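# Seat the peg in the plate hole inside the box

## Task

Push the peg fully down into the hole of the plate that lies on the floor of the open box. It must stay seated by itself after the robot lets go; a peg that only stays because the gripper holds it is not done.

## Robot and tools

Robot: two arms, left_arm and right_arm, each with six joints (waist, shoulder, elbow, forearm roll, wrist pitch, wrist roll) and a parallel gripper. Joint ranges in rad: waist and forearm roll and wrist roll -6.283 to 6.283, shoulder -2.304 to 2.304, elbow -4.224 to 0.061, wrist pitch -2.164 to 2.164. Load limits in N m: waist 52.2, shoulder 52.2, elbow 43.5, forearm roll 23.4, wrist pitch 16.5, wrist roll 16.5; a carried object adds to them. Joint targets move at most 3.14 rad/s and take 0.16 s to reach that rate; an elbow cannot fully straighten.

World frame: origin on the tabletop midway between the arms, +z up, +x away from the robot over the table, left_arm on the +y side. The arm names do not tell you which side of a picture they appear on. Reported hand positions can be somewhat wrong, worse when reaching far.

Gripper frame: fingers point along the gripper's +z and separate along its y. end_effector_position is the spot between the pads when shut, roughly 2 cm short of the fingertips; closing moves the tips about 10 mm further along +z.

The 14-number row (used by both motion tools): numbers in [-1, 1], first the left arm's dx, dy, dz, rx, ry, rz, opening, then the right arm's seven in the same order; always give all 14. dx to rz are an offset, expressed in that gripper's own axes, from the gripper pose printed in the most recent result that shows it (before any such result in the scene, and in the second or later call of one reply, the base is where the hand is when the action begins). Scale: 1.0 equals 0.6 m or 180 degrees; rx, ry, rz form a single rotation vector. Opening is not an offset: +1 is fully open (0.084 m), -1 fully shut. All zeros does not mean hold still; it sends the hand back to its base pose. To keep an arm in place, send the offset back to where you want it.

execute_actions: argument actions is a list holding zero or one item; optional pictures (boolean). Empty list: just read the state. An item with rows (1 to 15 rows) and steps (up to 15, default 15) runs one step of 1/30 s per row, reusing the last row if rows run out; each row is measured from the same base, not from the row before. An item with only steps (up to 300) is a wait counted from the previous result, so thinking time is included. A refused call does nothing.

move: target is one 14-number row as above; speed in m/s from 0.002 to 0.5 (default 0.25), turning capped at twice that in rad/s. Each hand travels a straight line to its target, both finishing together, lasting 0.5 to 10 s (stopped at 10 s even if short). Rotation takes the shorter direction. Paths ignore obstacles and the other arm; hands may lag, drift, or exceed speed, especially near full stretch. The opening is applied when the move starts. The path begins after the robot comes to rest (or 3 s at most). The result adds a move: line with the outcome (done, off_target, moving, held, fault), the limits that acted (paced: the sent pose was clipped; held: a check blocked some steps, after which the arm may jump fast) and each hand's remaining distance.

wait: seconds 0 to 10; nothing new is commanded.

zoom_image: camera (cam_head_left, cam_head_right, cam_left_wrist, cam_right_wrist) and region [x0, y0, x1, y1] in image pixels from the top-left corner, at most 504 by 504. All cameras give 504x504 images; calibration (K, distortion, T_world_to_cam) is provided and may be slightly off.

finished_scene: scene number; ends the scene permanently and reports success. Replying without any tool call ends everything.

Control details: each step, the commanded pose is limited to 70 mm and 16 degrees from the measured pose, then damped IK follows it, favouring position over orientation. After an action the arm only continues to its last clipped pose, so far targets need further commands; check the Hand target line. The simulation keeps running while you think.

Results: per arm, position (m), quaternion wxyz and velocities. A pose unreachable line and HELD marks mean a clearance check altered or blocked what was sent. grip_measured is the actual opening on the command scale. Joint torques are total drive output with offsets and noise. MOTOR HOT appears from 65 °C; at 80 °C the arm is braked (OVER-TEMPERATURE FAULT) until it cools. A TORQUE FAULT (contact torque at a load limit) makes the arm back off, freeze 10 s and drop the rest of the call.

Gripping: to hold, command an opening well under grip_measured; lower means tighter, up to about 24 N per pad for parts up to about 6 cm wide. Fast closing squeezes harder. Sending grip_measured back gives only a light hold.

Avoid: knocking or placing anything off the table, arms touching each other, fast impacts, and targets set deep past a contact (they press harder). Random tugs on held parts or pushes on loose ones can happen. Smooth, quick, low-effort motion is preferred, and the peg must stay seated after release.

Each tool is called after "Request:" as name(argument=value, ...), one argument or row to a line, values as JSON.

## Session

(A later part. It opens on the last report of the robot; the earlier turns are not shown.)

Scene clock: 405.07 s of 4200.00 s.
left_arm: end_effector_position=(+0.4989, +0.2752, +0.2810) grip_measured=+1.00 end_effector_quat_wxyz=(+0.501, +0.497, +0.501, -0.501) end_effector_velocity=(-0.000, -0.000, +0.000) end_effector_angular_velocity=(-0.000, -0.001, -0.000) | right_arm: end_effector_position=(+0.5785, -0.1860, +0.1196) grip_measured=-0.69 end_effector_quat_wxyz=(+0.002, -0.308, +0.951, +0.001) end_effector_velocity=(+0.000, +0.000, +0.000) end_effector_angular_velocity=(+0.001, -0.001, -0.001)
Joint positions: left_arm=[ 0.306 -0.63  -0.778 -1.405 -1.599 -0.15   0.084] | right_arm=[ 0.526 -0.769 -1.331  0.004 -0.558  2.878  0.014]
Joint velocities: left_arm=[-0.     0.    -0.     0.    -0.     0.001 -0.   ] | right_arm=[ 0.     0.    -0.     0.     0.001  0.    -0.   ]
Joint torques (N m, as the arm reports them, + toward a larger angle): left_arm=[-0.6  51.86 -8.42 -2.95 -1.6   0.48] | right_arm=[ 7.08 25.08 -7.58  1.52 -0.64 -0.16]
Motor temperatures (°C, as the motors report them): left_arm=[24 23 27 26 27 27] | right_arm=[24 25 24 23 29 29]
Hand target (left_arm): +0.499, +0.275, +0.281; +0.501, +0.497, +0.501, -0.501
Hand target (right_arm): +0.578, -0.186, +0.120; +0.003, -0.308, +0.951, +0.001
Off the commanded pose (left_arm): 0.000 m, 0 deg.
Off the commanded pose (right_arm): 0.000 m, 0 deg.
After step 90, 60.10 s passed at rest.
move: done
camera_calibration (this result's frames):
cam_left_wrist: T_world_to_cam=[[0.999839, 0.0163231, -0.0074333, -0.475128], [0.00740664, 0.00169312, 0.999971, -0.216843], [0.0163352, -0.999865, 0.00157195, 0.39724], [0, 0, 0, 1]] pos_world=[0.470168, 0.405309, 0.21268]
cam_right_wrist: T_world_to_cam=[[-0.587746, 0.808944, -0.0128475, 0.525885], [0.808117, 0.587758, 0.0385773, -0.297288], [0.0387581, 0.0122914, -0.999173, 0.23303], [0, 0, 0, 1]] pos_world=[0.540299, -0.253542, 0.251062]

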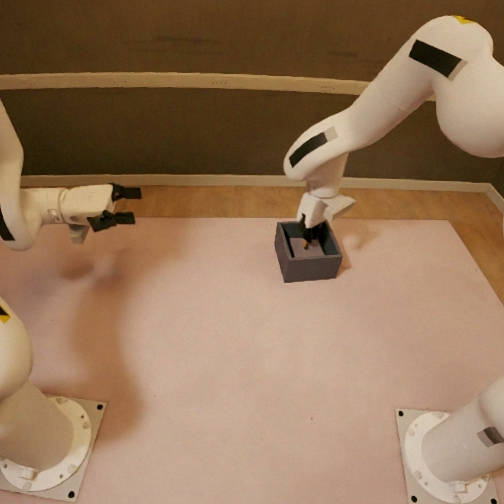

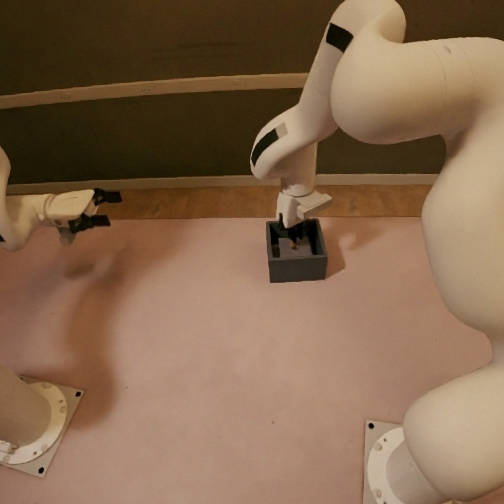

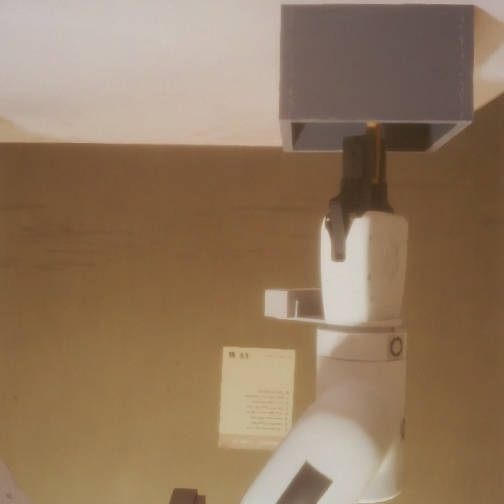

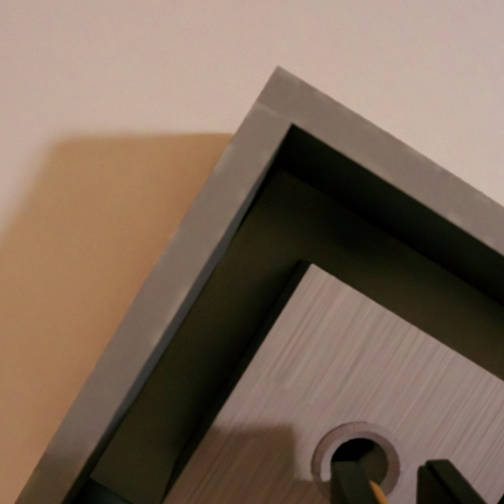

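Request:
move(
  target=[0, 0, 0, 0, 0, 0, 1.0, 0, 0, -0.0167, 0, 0, 0, -1.0],
  speed=0.03,
)

Scene clock: 489.37 s of 4200.00 s.
left_arm: end_effector_position=(+0.4989, +0.2752, +0.2810) grip_measured=+1.00 end_effector_quat_wxyz=(+0.501, +0.497, +0.501, -0.501) end_effector_velocity=(+0.000, -0.000, +0.000) end_effector_angular_velocity=(-0.001, +0.001, +0.000) | right_arm: end_effector_position=(+0.5783, -0.1861, +0.1294) grip_measured=-0.69 end_effector_quat_wxyz=(+0.002, -0.308, +0.951, +0.001) end_effector_velocity=(+0.001, -0.000, +0.001) end_effector_angular_velocity=(+0.000, -0.001, -0.001)
Joint positions: left_arm=[ 0.306 -0.63  -0.778 -1.405 -1.599 -0.15   0.084] | right_arm=[ 0.526 -0.753 -1.331  0.004 -0.574  2.878  0.014]
Joint velocities: left_arm=[-0.    -0.     0.    -0.    -0.001 -0.001 -0.   ] | right_arm=[-0.     0.001 -0.001 -0.    -0.001  0.001 -0.   ]
Joint torques (N m, as the arm reports them, + toward a larger angle): left_arm=[-1.05 51.85 -8.74 -3.04 -1.62  0.47] | right_arm=[  3.99  37.99 -18.03   0.87  -0.16  -0.16]
Motor temperatures (°C, as the motors report them): left_arm=[24 23 27 26 27 27] | right_arm=[24 24 24 23 29 29]
Hand target (left_arm): +0.499, +0.275, +0.281; +0.501, +0.497, +0.501, -0.501
Hand target (right_arm): +0.578, -0.186, +0.130; +0.002, -0.308, +0.951, +0.001
Off the commanded pose (left_arm): 0.000 m, 0 deg.
Off the commanded pose (right_arm): 0.000 m, 0 deg.
After step 90, 80.57 s passed at rest.
move: done
camera_calibration (this result's frames):
cam_left_wrist: T_world_to_cam=[[0.999839, 0.016323, -0.00743343, -0.475128], [0.00740677, 0.00169316, 0.999971, -0.216843], [0.0163351, -0.999865, 0.00157199, 0.39724], [0, 0, 0, 1]] pos_world=[0.470168, 0.405309, 0.21268]
cam_right_wrist: T_world_to_cam=[[-0.587749, 0.808943, -0.0127659, 0.525981], [0.808131, 0.587762, 0.0382095, -0.297456], [0.0384126, 0.0121411, -0.999188, 0.24303], [0, 0, 0, 1]] pos_world=[0.540193, -0.253606, 0.260913]

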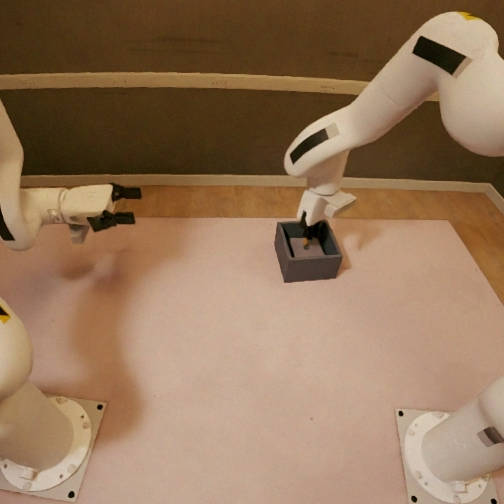

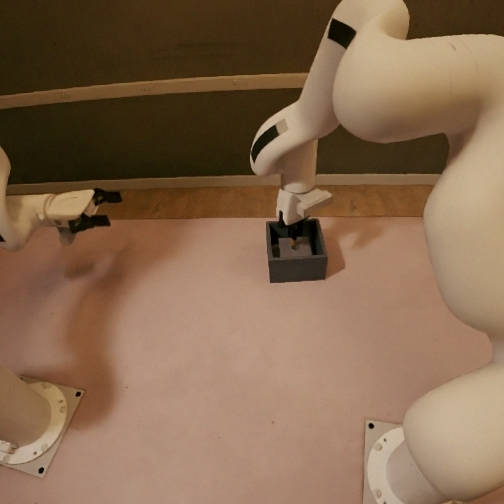

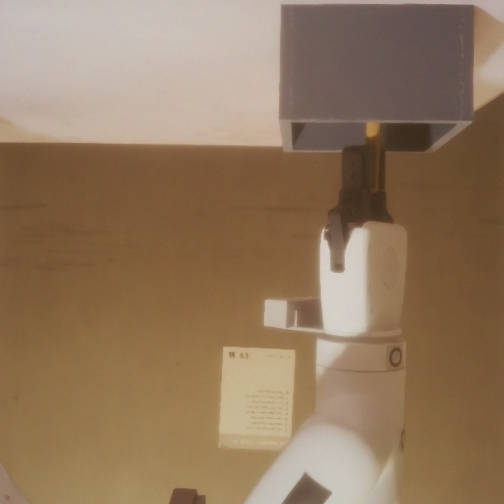

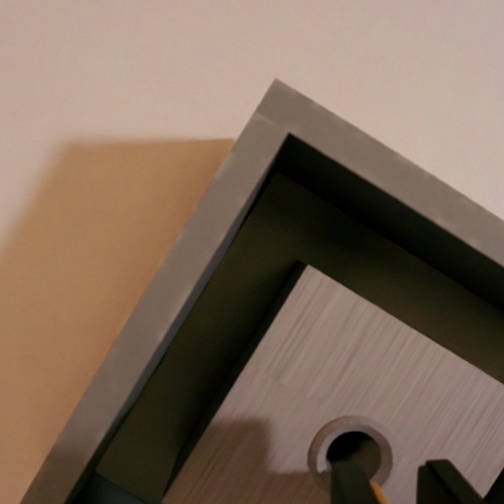

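Request:
zoom_image(
  camera="cam_right_wrist",
  region=[284, 384, 444, 504],
)

Request:
zoom_image(
  camera="cam_left_wrist",
  region=[300, 90, 460, 250],
)

Region (284, 384, 444, 504) of cam_right_wrist's 504x504 image, scaled by 3.150, with more detail than that image has; it fills the top 378 rows of this view, and the rest is white.

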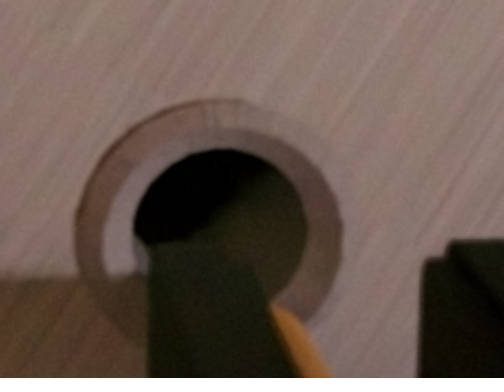

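Region (300, 90, 460, 250) of cam_left_wrist's 504x504 image, scaled by 3.150, with more detail than that image has.

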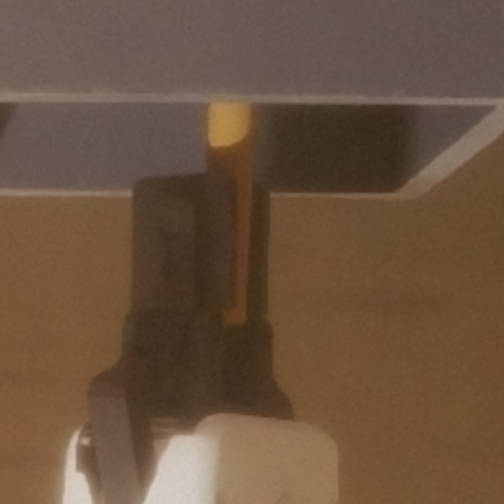

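Request:
zoom_image(
  camera="cam_head_left",
  region=[280, 220, 330, 270],
)

Request:
zoom_image(
  camera="cam_head_right",
  region=[268, 220, 318, 270],
)

Region (280, 220, 330, 270) of cam_head_left's 504x504 image, scaled by 10.080, with more detail than that image has.

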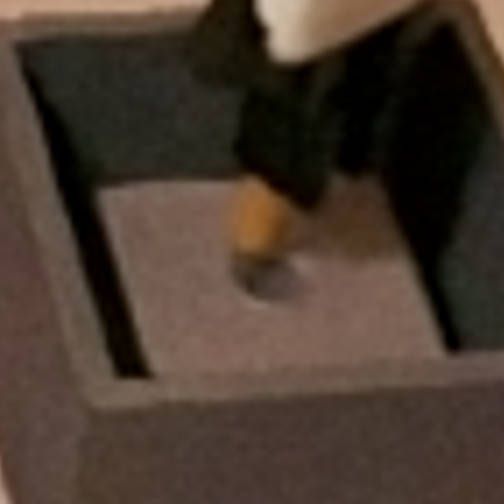

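Region (268, 220, 318, 270) of cam_head_right's 504x504 image, scaled by 10.080, with more detail than that image has.

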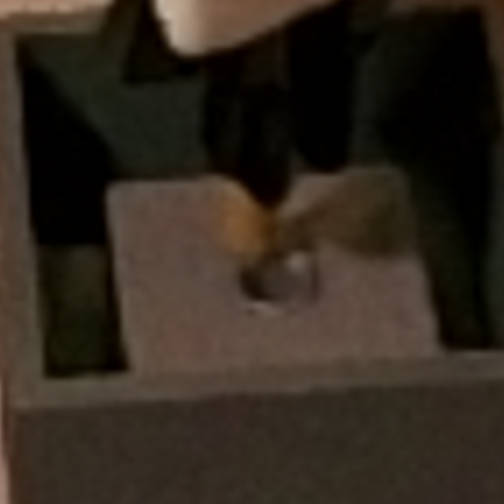

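Request:
execute_actions(
  actions=[
    {"rows": [[0,0,0,0,0,0,1, 0.0158,-0.0075,0,0,0,0,-1]], "steps": 15},
  ],
)

Scene clock: 538.33 s of 4200.00 s.
left_arm: end_effector_position=(+0.4989, +0.2752, +0.2810) grip_measured=+1.00 end_effector_quat_wxyz=(+0.501, +0.497, +0.501, -0.501) end_effector_velocity=(-0.000, +0.000, +0.000) end_effector_angular_velocity=(-0.001, +0.000, -0.001) | right_arm: end_effector_position=(+0.5733, -0.1953, +0.1294) grip_measured=-0.69 end_effector_quat_wxyz=(+0.002, -0.308, +0.951, +0.001) end_effector_velocity=(-0.000, -0.001, -0.000) end_effector_angular_velocity=(-0.000, +0.001, +0.000)
Joint positions: left_arm=[ 0.306 -0.63  -0.778 -1.405 -1.599 -0.15   0.084] | right_arm=[ 0.515 -0.737 -1.303  0.004 -0.562  2.867  0.014]
Joint velocities: left_arm=[ 0.    -0.    -0.     0.001 -0.001 -0.    -0.   ] | right_arm=[-0.001  0.     0.001  0.     0.    -0.001  0.   ]
Joint torques (N m, as the arm reports them, + toward a larger angle): left_arm=[-0.74 51.78 -8.52 -3.04 -1.64  0.48] | right_arm=[  2.74  38.88 -18.07   0.35  -0.12  -0.16]
Motor temperatures (°C, as the motors report them): left_arm=[24 23 27 26 27 27] | right_arm=[24 25 24 23 29 29]
Hand target (left_arm): +0.499, +0.275, +0.281; +0.501, +0.497, +0.501, -0.501
Hand target (right_arm): +0.573, -0.195, +0.129; +0.002, -0.308, +0.951, +0.001
Off the commanded pose (left_arm): 0.000 m, 0 deg.
Off the commanded pose (right_arm): 0.000 m, 0 deg.
Steps of this call (steps 1 to 90: nothing new was sent; then 45.47 s passed at rest; steps 91 to 105: all 15 steps of this action). Readings (end_effector_position):
91: left_arm (+0.4989, +0.2752, +0.2810) | right_arm (+0.5784, -0.1862, +0.1296)
92: left_arm (+0.4989, +0.2752, +0.2810) | right_arm (+0.5775, -0.1877, +0.1295)
94: left_arm (+0.4989, +0.2752, +0.2810) | right_arm (+0.5747, -0.1927, +0.1294)
98: left_arm (+0.4989, +0.2752, +0.2810) | right_arm (+0.5734, -0.1951, +0.1294)
105: the state above
camera_calibration (this result's frames):
cam_left_wrist: T_world_to_cam=[[0.999839, 0.016323, -0.00743335, -0.475128], [0.00740669, 0.00169314, 0.999971, -0.216843], [0.0163351, -0.999865, 0.00157197, 0.39724], [0, 0, 0, 1]] pos_world=[0.470168, 0.405309, 0.21268]
cam_right_wrist: T_world_to_cam=[[-0.58779, 0.808913, -0.0127905, 0.530465], [0.8081, 0.587804, 0.0382247, -0.287994], [0.0384387, 0.0121321, -0.999187, 0.243271], [0, 0, 0, 1]] pos_world=[0.535179, -0.262767, 0.260866]

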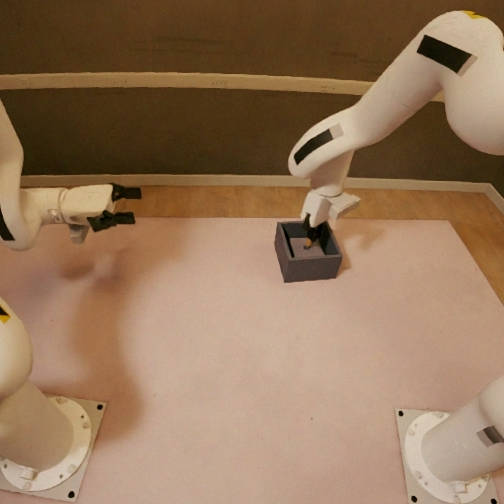

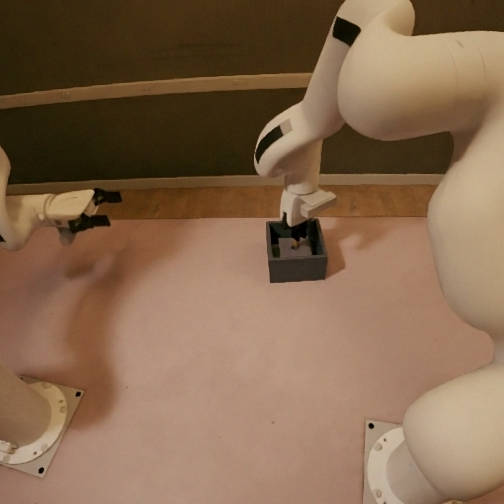

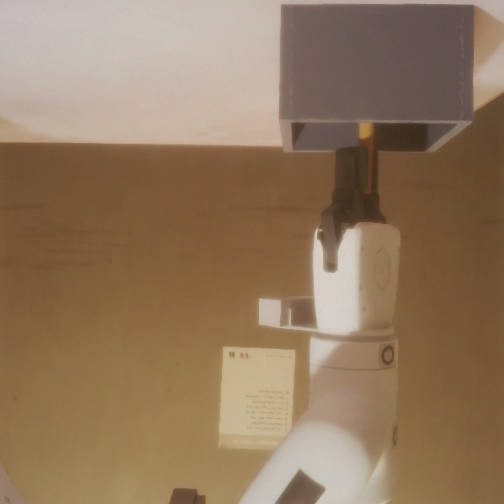

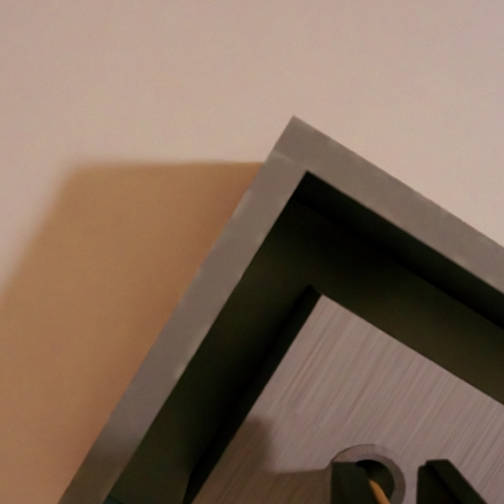

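Request:
execute_actions(
  actions=[],
)

Scene clock: 556.23 s of 4200.00 s.
left_arm: end_effector_position=(+0.4989, +0.2752, +0.2810) grip_measured=+1.00 end_effector_quat_wxyz=(+0.501, +0.497, +0.501, -0.501) end_effector_velocity=(-0.000, -0.000, +0.000) end_effector_angular_velocity=(-0.001, +0.001, -0.000) | right_arm: end_effector_position=(+0.5733, -0.1953, +0.1294) grip_measured=-0.69 end_effector_quat_wxyz=(+0.002, -0.308, +0.951, +0.001) end_effector_velocity=(-0.000, +0.000, -0.000) end_effector_angular_velocity=(-0.000, +0.000, +0.001)
Joint positions: left_arm=[ 0.306 -0.63  -0.778 -1.405 -1.599 -0.15   0.084] | right_arm=[ 0.515 -0.737 -1.303  0.004 -0.562  2.867  0.014]
Joint velocities: left_arm=[ 0.    -0.     0.     0.    -0.    -0.001  0.   ] | right_arm=[ 0.    -0.     0.    -0.     0.    -0.001 -0.   ]
Joint torques (N m, as the arm reports them, + toward a larger angle): left_arm=[-0.83 51.82 -8.4  -3.04 -1.59  0.54] | right_arm=[  4.58  37.51 -18.17   0.87  -0.2   -0.07]
Motor temperatures (°C, as the motors report them): left_arm=[24 23 27 26 27 27] | right_arm=[24 25 24 23 29 29]
Hand target (left_arm): +0.499, +0.275, +0.281; +0.501, +0.497, +0.501, -0.501
Hand target (right_arm): +0.573, -0.195, +0.129; +0.002, -0.308, +0.951, +0.001
Off the commanded pose (left_arm): 0.000 m, 0 deg.
Off the commanded pose (right_arm): 0.000 m, 0 deg.
Steps of this call (steps 1 to 90: nothing new was sent; then 14.90 s passed at rest). Readings (end_effector_position):
1: left_arm (+0.4989, +0.2752, +0.2810) | right_arm (+0.5733, -0.1953, +0.1294)
2: left_arm (+0.4989, +0.2752, +0.2810) | right_arm (+0.5733, -0.1953, +0.1294)
4: left_arm (+0.4989, +0.2752, +0.2810) | right_arm (+0.5733, -0.1953, +0.1294)
8: left_arm (+0.4989, +0.2752, +0.2810) | right_arm (+0.5733, -0.1953, +0.1294)
90: the state above
camera_calibration (this result's frames):
cam_left_wrist: T_world_to_cam=[[0.999839, 0.016323, -0.0074335, -0.475128], [0.00740683, 0.00169322, 0.999971, -0.216843], [0.0163351, -0.999865, 0.00157205, 0.39724], [0, 0, 0, 1]] pos_world=[0.470168, 0.405309, 0.21268]
cam_right_wrist: T_world_to_cam=[[-0.587758, 0.808936, -0.0127828, 0.530478], [0.808124, 0.587772, 0.038194, -0.287966], [0.0384099, 0.0121187, -0.999189, 0.243292], [0, 0, 0, 1]] pos_world=[0.53516, -0.262813, 0.260874]

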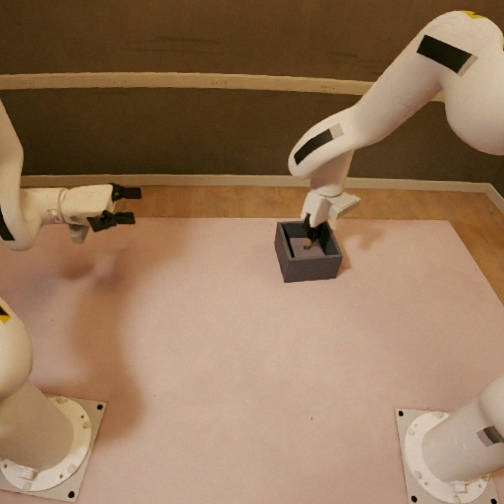

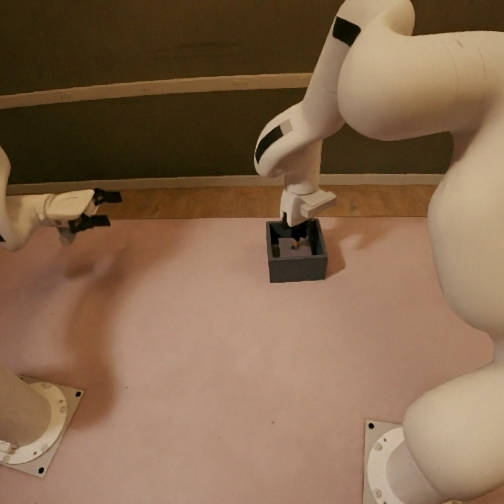

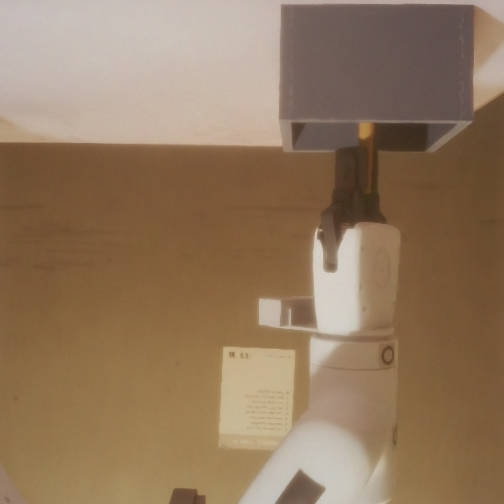

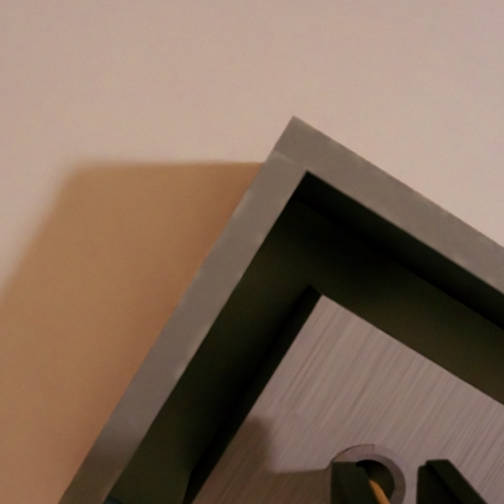

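Request:
zoom_image(
  camera="cam_right_wrist",
  region=[284, 384, 444, 504],
)

Region (284, 384, 444, 504) of cam_right_wrist's 504x504 image, scaled by 3.150, with more detail than that image has; it fills the top 378 rows of this view, and the rest is white.

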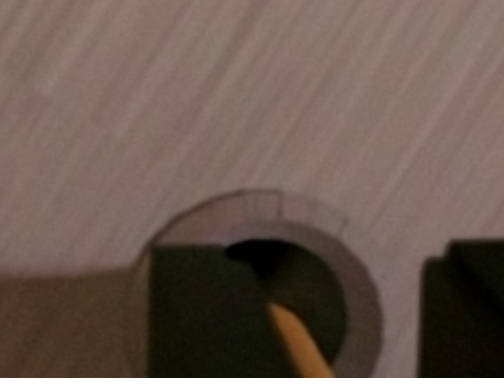

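Request:
move(
  target=[0,0,0,0,0,0,1, 0,0,0.02,0,0,0,-1],
  speed=0.02,
)

Scene clock: 573.07 s of 4200.00 s.
left_arm: end_effector_position=(+0.4989, +0.2752, +0.2810) grip_measured=+1.00 end_effector_quat_wxyz=(+0.501, +0.497, +0.501, -0.501) end_effector_velocity=(-0.000, +0.000, +0.000) end_effector_angular_velocity=(-0.000, +0.002, +0.001) | right_arm: end_effector_position=(+0.5734, -0.1950, +0.1180) grip_measured=-0.69 end_effector_quat_wxyz=(+0.002, -0.308, +0.951, +0.001) end_effector_velocity=(+0.000, -0.001, -0.001) end_effector_angular_velocity=(+0.000, -0.001, +0.000)
Joint positions: left_arm=[ 0.306 -0.63  -0.778 -1.405 -1.599 -0.15   0.084] | right_arm=[ 0.515 -0.755 -1.303  0.005 -0.543  2.867  0.014]
Joint velocities: left_arm=[ 0.     0.     0.    -0.    -0.    -0.001  0.   ] | right_arm=[-0.001 -0.002 -0.     0.001  0.002 -0.002  0.   ]
Joint torques (N m, as the arm reports them, + toward a larger angle): left_arm=[-0.39 51.95 -8.28 -2.9  -1.59  0.51] | right_arm=[  0.5   34.71 -15.76  -0.08   0.79  -0.15]
Motor temperatures (°C, as the motors report them): left_arm=[24 23 27 26 27 27] | right_arm=[24 25 24 23 29 29]
Hand target (left_arm): +0.499, +0.275, +0.281; +0.501, +0.497, +0.501, -0.501
Hand target (right_arm): +0.573, -0.195, +0.117; +0.002, -0.308, +0.951, +0.001
Off the commanded pose (left_arm): 0.000 m, 0 deg.
Off the commanded pose (right_arm): 0.001 m, 0 deg.
After step 90, 13.00 s passed at rest.
move: done
camera_calibration (this result's frames):
cam_left_wrist: T_world_to_cam=[[0.999839, 0.0163231, -0.00743367, -0.475128], [0.00740701, 0.00169322, 0.999971, -0.216843], [0.0163352, -0.999865, 0.00157204, 0.39724], [0, 0, 0, 1]] pos_world=[0.470168, 0.405309, 0.21268]
cam_right_wrist: T_world_to_cam=[[-0.587932, 0.808811, -0.0126805, 0.530161], [0.807991, 0.587938, 0.0384618, -0.28774], [0.0385637, 0.0123672, -0.99918, 0.231828], [0, 0, 0, 1]] pos_world=[0.53525, -0.262494, 0.249427]

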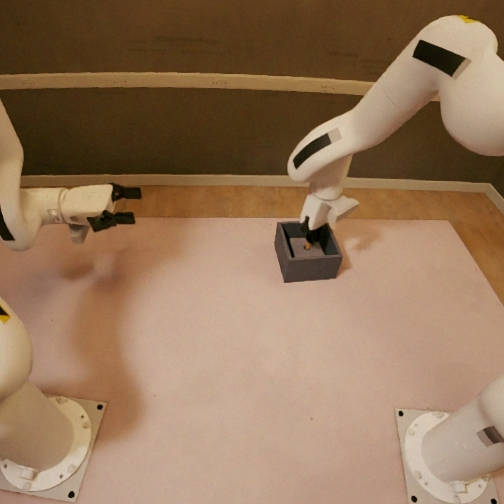

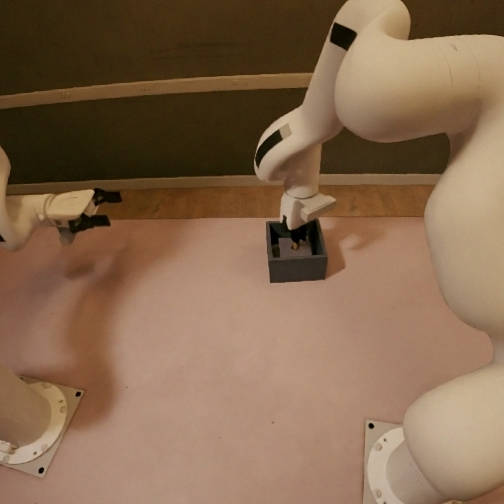

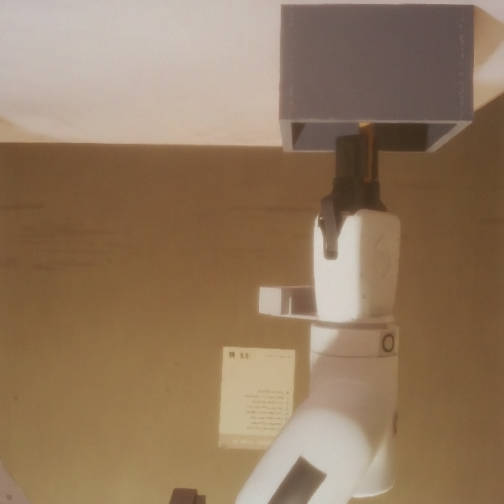

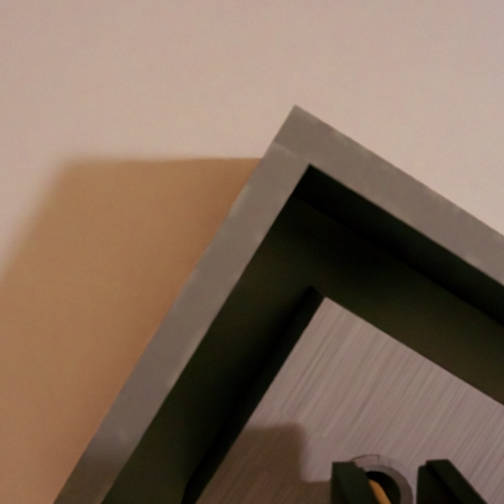

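Request:
zoom_image(
  camera="cam_right_wrist",
  region=[284, 384, 444, 504],
)

Request:
zoom_image(
  camera="cam_left_wrist",
  region=[300, 90, 460, 250],
)

Region (284, 384, 444, 504) of cam_right_wrist's 504x504 image, scaled by 3.150, with more detail than that image has; it fills the top 378 rows of this view, and the rest is white.

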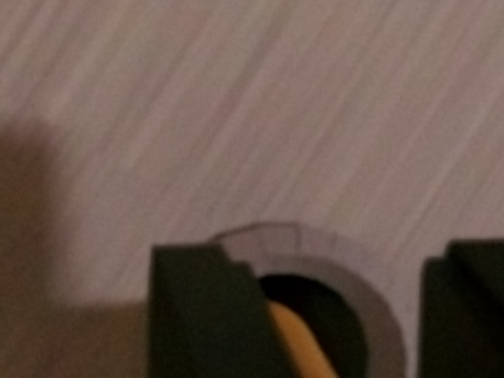

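Region (300, 90, 460, 250) of cam_left_wrist's 504x504 image, scaled by 3.150, with more detail than that image has.

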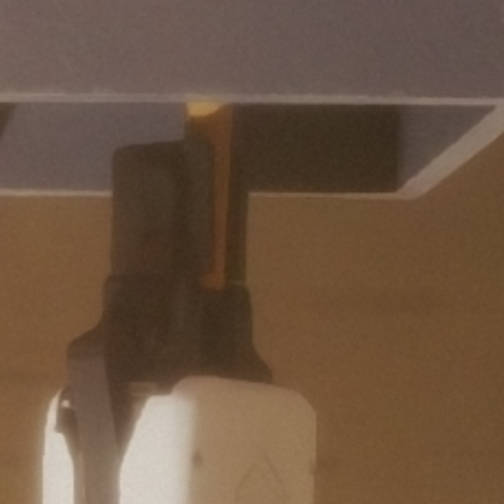

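Request:
move(
  target=[0,0,0,0,0,0,1, 0.0017,0.0018,0.0067,0,0,0,-1],
  speed=0.01,
)

Scene clock: 593.23 s of 4200.00 s.
left_arm: end_effector_position=(+0.4989, +0.2752, +0.2810) grip_measured=+1.00 end_effector_quat_wxyz=(+0.501, +0.497, +0.501, -0.501) end_effector_velocity=(+0.000, +0.000, -0.000) end_effector_angular_velocity=(+0.000, -0.000, -0.000) | right_arm: end_effector_position=(+0.5718, -0.1950, +0.1136) grip_measured=-0.69 end_effector_quat_wxyz=(+0.002, -0.308, +0.951, +0.001) end_effector_velocity=(+0.000, +0.001, +0.002) end_effector_angular_velocity=(+0.001, -0.000, +0.002)
Joint positions: left_arm=[ 0.306 -0.63  -0.778 -1.405 -1.599 -0.15   0.084] | right_arm=[ 0.516 -0.76  -1.299  0.004 -0.535  2.868  0.014]
Joint velocities: left_arm=[ 0.  0. -0.  0.  0. -0.  0.] | right_arm=[ 0.001  0.002 -0.001  0.001 -0.003 -0.002 -0.   ]
Joint torques (N m, as the arm reports them, + toward a larger angle): left_arm=[-1.38 51.69 -8.67 -3.14 -1.61  0.5 ] | right_arm=[  4.65  37.33 -17.33   0.3   -0.2   -0.12]
Motor temperatures (°C, as the motors report them): left_arm=[24 23 27 26 27 27] | right_arm=[24 25 24 23 29 29]
Hand target (left_arm): +0.499, +0.275, +0.281; +0.501, +0.497, +0.501, -0.501
Hand target (right_arm): +0.572, -0.195, +0.114; +0.002, -0.308, +0.951, +0.001
Off the commanded pose (left_arm): 0.000 m, 0 deg.
Off the commanded pose (right_arm): 0.000 m, 0 deg.
After step 90, 16.47 s passed at rest.
move: done
camera_calibration (this result's frames):
cam_left_wrist: T_world_to_cam=[[0.999839, 0.0163231, -0.00743359, -0.475128], [0.00740692, 0.00169329, 0.999971, -0.216843], [0.0163352, -0.999865, 0.00157212, 0.39724], [0, 0, 0, 1]] pos_world=[0.470168, 0.405309, 0.21268]
cam_right_wrist: T_world_to_cam=[[-0.58779, 0.808915, -0.0126047, 0.529116], [0.808124, 0.587803, 0.0377327, -0.286252], [0.0379316, 0.0119927, -0.999208, 0.227849], [0, 0, 0, 1]] pos_world=[0.533694, -0.262482, 0.245139]

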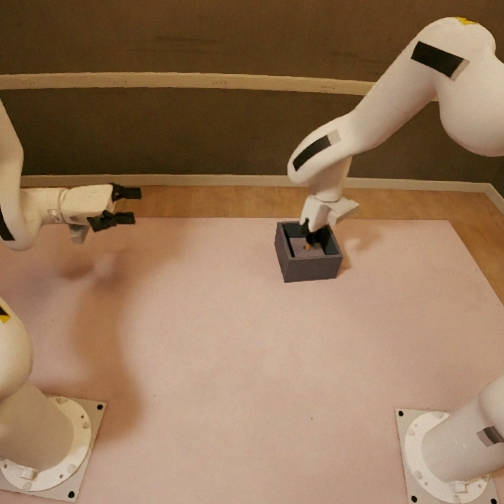

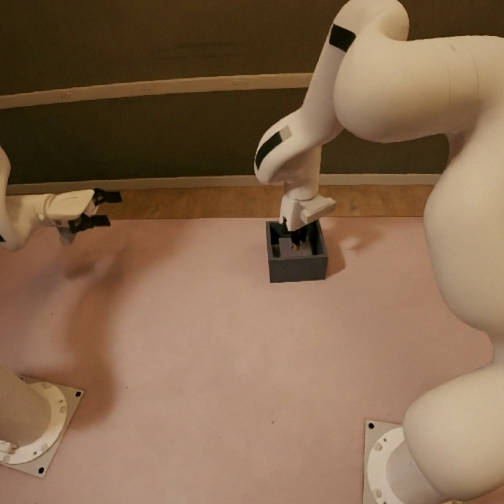

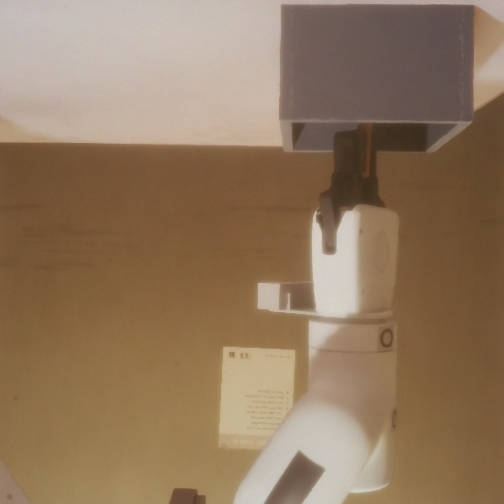

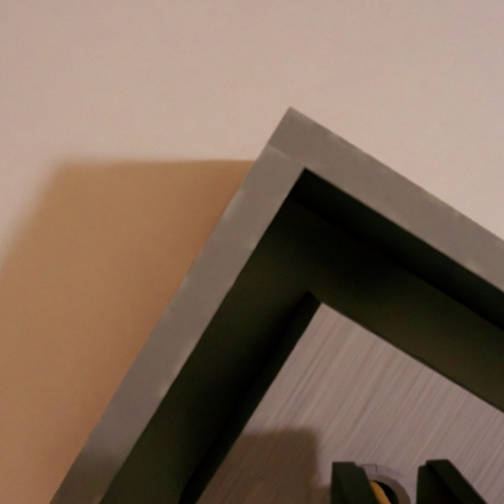

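Free-air torques, so no contact at z = 0.1136. I'll check the zoom.

Request:
zoom_image(
  camera="cam_right_wrist",
  region=[284, 384, 444, 504],
)

Region (284, 384, 444, 504) of cam_right_wrist's 504x504 image, scaled by 3.150, with more detail than that image has; it fills the top 378 rows of this view, and the rest is white.

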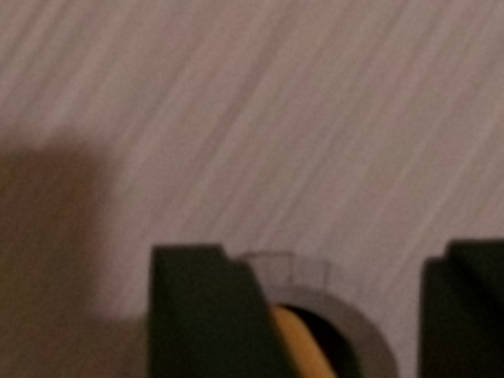

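Request:
move(
  target=[0,0,0,0,0,0,1, 0,0,0.0133,0,0,0,-1],
  speed=0.015,
)

Scene clock: 598.40 s of 4200.00 s.
left_arm: end_effector_position=(+0.4989, +0.2752, +0.2810) grip_measured=+1.00 end_effector_quat_wxyz=(+0.501, +0.497, +0.501, -0.501) end_effector_velocity=(+0.001, +0.000, -0.000) end_effector_angular_velocity=(+0.000, -0.000, +0.002) | right_arm: end_effector_position=(+0.5719, -0.1949, +0.1057) grip_measured=-0.69 end_effector_quat_wxyz=(+0.002, -0.308, +0.951, +0.001) end_effector_velocity=(+0.000, -0.000, -0.000) end_effector_angular_velocity=(-0.000, -0.001, +0.001)
Joint positions: left_arm=[ 0.306 -0.63  -0.778 -1.405 -1.599 -0.15   0.084] | right_arm=[ 0.516 -0.773 -1.299  0.005 -0.522  2.868  0.014]
Joint velocities: left_arm=[ 0.     0.    -0.    -0.002  0.001 -0.     0.   ] | right_arm=[-0.    -0.    -0.    -0.001  0.    -0.     0.   ]
Joint torques (N m, as the arm reports them, + toward a larger angle): left_arm=[-1.12 51.56 -8.31 -2.97 -1.6   0.53] | right_arm=[  1.66  37.84 -16.91  -0.15  -0.34  -0.13]
Motor temperatures (°C, as the motors report them): left_arm=[24 23 27 26 27 27] | right_arm=[24 25 24 23 29 29]
Hand target (left_arm): +0.499, +0.275, +0.281; +0.501, +0.497, +0.501, -0.501
Hand target (right_arm): +0.572, -0.195, +0.106; +0.002, -0.308, +0.951, +0.001
Off the commanded pose (left_arm): 0.000 m, 0 deg.
Off the commanded pose (right_arm): 0.000 m, 0 deg.
After step 90, 1.40 s passed at rest.
move: done
camera_calibration (this result's frames):
cam_left_wrist: T_world_to_cam=[[0.999839, 0.016323, -0.00743347, -0.475128], [0.00740681, 0.00169326, 0.999971, -0.216843], [0.0163351, -0.999865, 0.00157208, 0.39724], [0, 0, 0, 1]] pos_world=[0.470168, 0.405309, 0.21268]
cam_right_wrist: T_world_to_cam=[[-0.587842, 0.808877, -0.0126289, 0.528972], [0.808074, 0.587853, 0.0380319, -0.286092], [0.0381871, 0.0121517, -0.999197, 0.219863], [0, 0, 0, 1]] pos_world=[0.53374, -0.262365, 0.237248]

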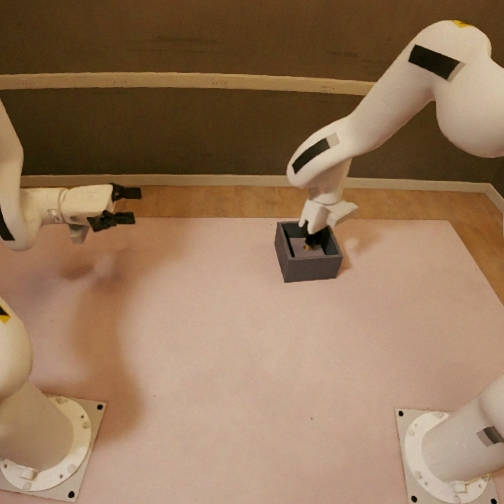

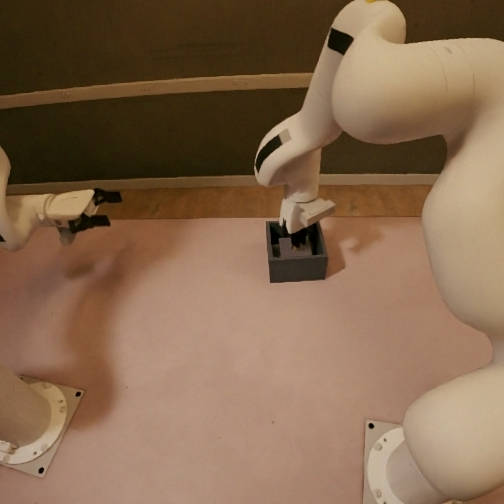

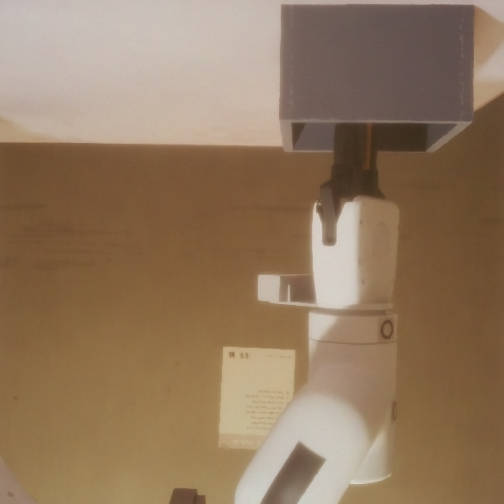

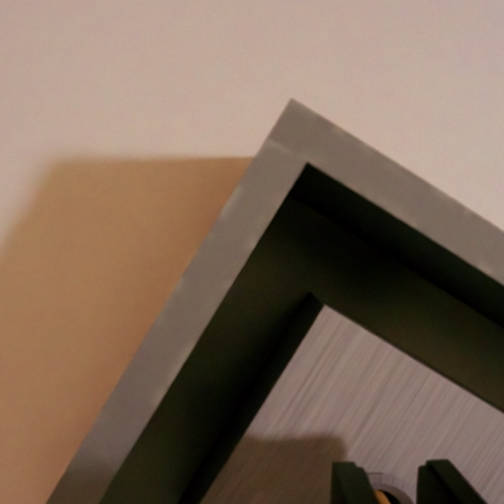

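Request:
move(
  target=[0,0,0,0,0,0,1, 0,0,0.0167,0,0,0,-1],
  speed=0.015,
)

Scene clock: 600.90 s of 4200.00 s.
left_arm: end_effector_position=(+0.4989, +0.2752, +0.2810) grip_measured=+1.00 end_effector_quat_wxyz=(+0.501, +0.497, +0.501, -0.501) end_effector_velocity=(+0.000, +0.000, -0.000) end_effector_angular_velocity=(+0.001, -0.000, +0.001) | right_arm: end_effector_position=(+0.5719, -0.1947, +0.0958) grip_measured=-0.69 end_effector_quat_wxyz=(+0.002, -0.308, +0.951, +0.001) end_effector_velocity=(-0.000, -0.000, -0.001) end_effector_angular_velocity=(+0.000, +0.001, -0.001)
Joint positions: left_arm=[ 0.306 -0.63  -0.778 -1.405 -1.599 -0.15   0.084] | right_arm=[ 0.516 -0.79  -1.301  0.005 -0.506  2.868  0.014]
Joint velocities: left_arm=[ 0.    -0.     0.    -0.001  0.001  0.001  0.   ] | right_arm=[-0.    -0.001  0.001  0.001  0.     0.    -0.   ]
Joint torques (N m, as the arm reports them, + toward a larger angle): left_arm=[-0.67 51.65 -8.49 -3.25 -1.59  0.49] | right_arm=[  0.55  37.84 -15.76  -0.28  -1.15  -0.05]
Motor temperatures (°C, as the motors report them): left_arm=[24 23 27 26 27 27] | right_arm=[24 25 24 23 29 29]
Hand target (left_arm): +0.499, +0.275, +0.281; +0.501, +0.497, +0.501, -0.501
Hand target (right_arm): +0.572, -0.195, +0.096; +0.002, -0.308, +0.951, +0.001
Off the commanded pose (left_arm): 0.000 m, 0 deg.
Off the commanded pose (right_arm): 0.000 m, 0 deg.
move: done
camera_calibration (this result's frames):
cam_left_wrist: T_world_to_cam=[[0.999839, 0.016323, -0.00743351, -0.475128], [0.00740685, 0.00169328, 0.999971, -0.216843], [0.0163351, -0.999865, 0.00157211, 0.39724], [0, 0, 0, 1]] pos_world=[0.470168, 0.405309, 0.21268]
cam_right_wrist: T_world_to_cam=[[-0.587878, 0.808851, -0.0126693, 0.528824], [0.808036, 0.587886, 0.0383279, -0.285857], [0.0384496, 0.0122948, -0.999185, 0.209826], [0, 0, 0, 1]] pos_world=[0.533799, -0.262268, 0.227311]

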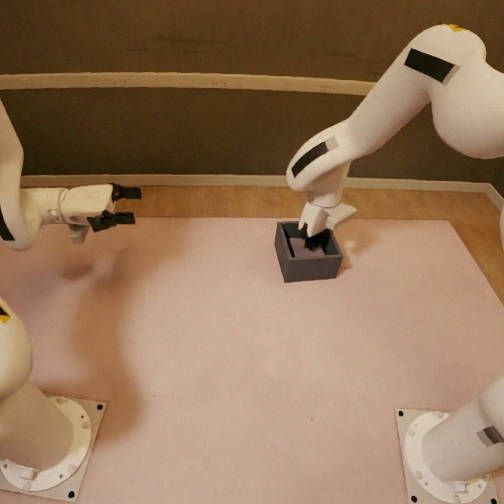

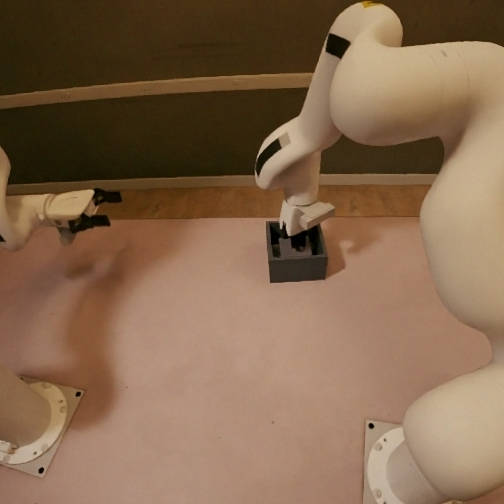

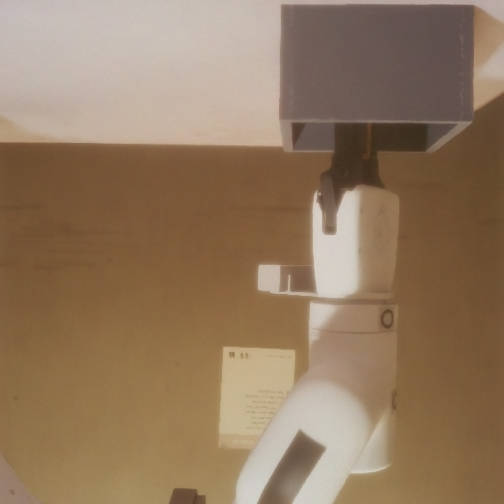

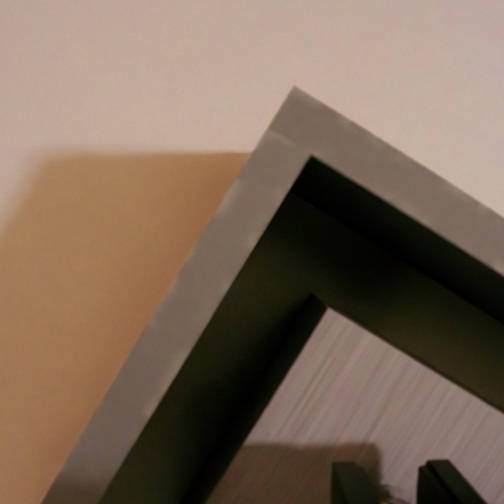

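Request:
move(
  target=[0,0,0,0,0,0,1, 0,0,0.0117,0,0,0,-1],
  speed=0.015,
)

Scene clock: 603.67 s of 4200.00 s.
left_arm: end_effector_position=(+0.4989, +0.2752, +0.2810) grip_measured=+1.00 end_effector_quat_wxyz=(+0.501, +0.497, +0.501, -0.501) end_effector_velocity=(-0.000, +0.000, -0.000) end_effector_angular_velocity=(+0.000, -0.000, -0.001) | right_arm: end_effector_position=(+0.5720, -0.1946, +0.0889) grip_measured=-0.69 end_effector_quat_wxyz=(+0.002, -0.308, +0.951, +0.001) end_effector_velocity=(+0.000, -0.000, -0.000) end_effector_angular_velocity=(-0.000, -0.001, +0.000)
Joint positions: left_arm=[ 0.306 -0.63  -0.778 -1.405 -1.599 -0.15   0.084] | right_arm=[ 0.516 -0.802 -1.302  0.005 -0.495  2.867  0.014]
Joint velocities: left_arm=[ 0.    -0.     0.     0.001  0.     0.    -0.   ] | right_arm=[-0.    -0.001 -0.001 -0.001  0.     0.001  0.   ]
Joint torques (N m, as the arm reports them, + toward a larger angle): left_arm=[-0.77 51.31 -8.54 -3.   -1.6   0.54] | right_arm=[ -1.49  35.44 -13.65  -0.69  -1.81  -0.03]
Motor temperatures (°C, as the motors report them): left_arm=[24 23 27 26 27 27] | right_arm=[24 25 24 23 29 29]
Hand target (left_arm): +0.499, +0.275, +0.281; +0.501, +0.497, +0.501, -0.501
Hand target (right_arm): +0.572, -0.195, +0.089; +0.002, -0.308, +0.951, +0.001
Off the commanded pose (left_arm): 0.000 m, 0 deg.
Off the commanded pose (right_arm): 0.000 m, 0 deg.
move: done
camera_calibration (this result's frames):
cam_left_wrist: T_world_to_cam=[[0.999839, 0.016323, -0.00743368, -0.475128], [0.00740702, 0.00169334, 0.999971, -0.216843], [0.0163352, -0.999865, 0.00157216, 0.39724], [0, 0, 0, 1]] pos_world=[0.470168, 0.405309, 0.21268]
cam_right_wrist: T_world_to_cam=[[-0.587913, 0.808824, -0.0126971, 0.528714], [0.808, 0.58792, 0.0385476, -0.285695], [0.0386431, 0.0124034, -0.999176, 0.202809], [0, 0, 0, 1]] pos_world=[0.533842, -0.262186, 0.220368]

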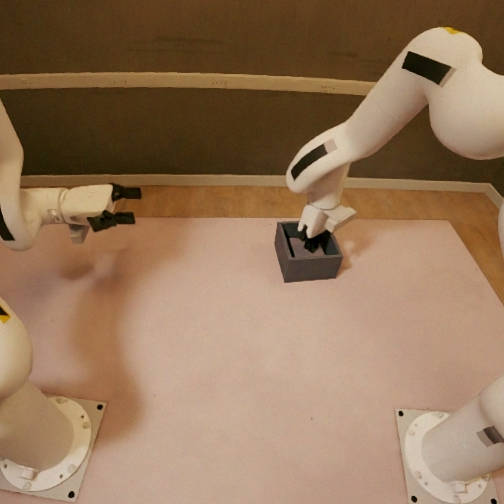

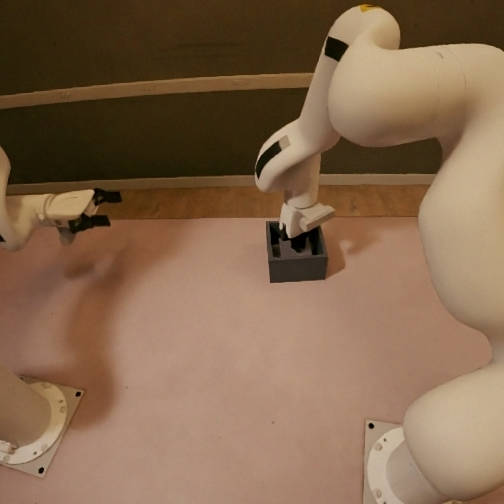

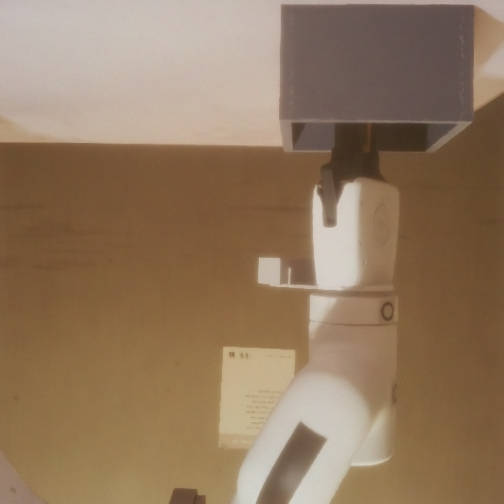

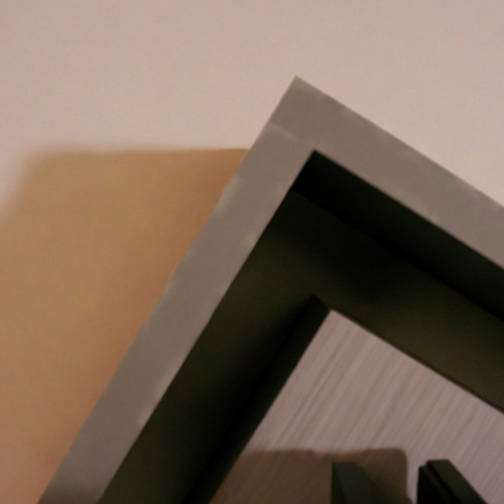

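Request:
zoom_image(
  camera="cam_right_wrist",
  region=[284, 384, 444, 504],
)

Request:
zoom_image(
  camera="cam_left_wrist",
  region=[300, 90, 460, 250],
)

Region (284, 384, 444, 504) of cam_right_wrist's 504x504 image, scaled by 3.150, with more detail than that image has; it fills the top 378 rows of this view, and the rest is white.

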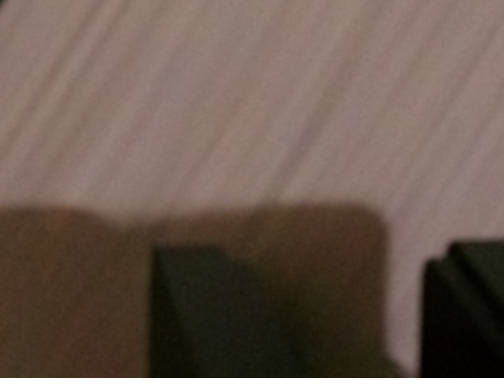

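Region (300, 90, 460, 250) of cam_left_wrist's 504x504 image, scaled by 3.150, with more detail than that image has.

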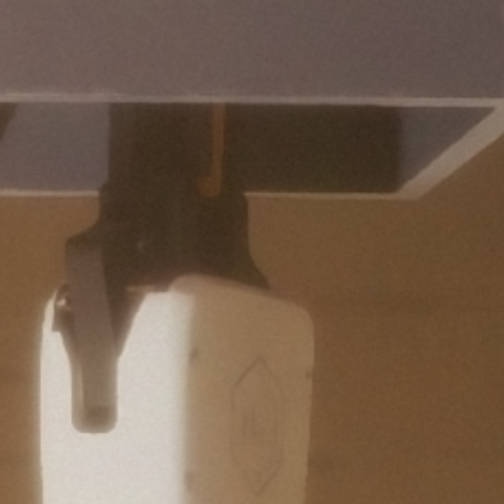

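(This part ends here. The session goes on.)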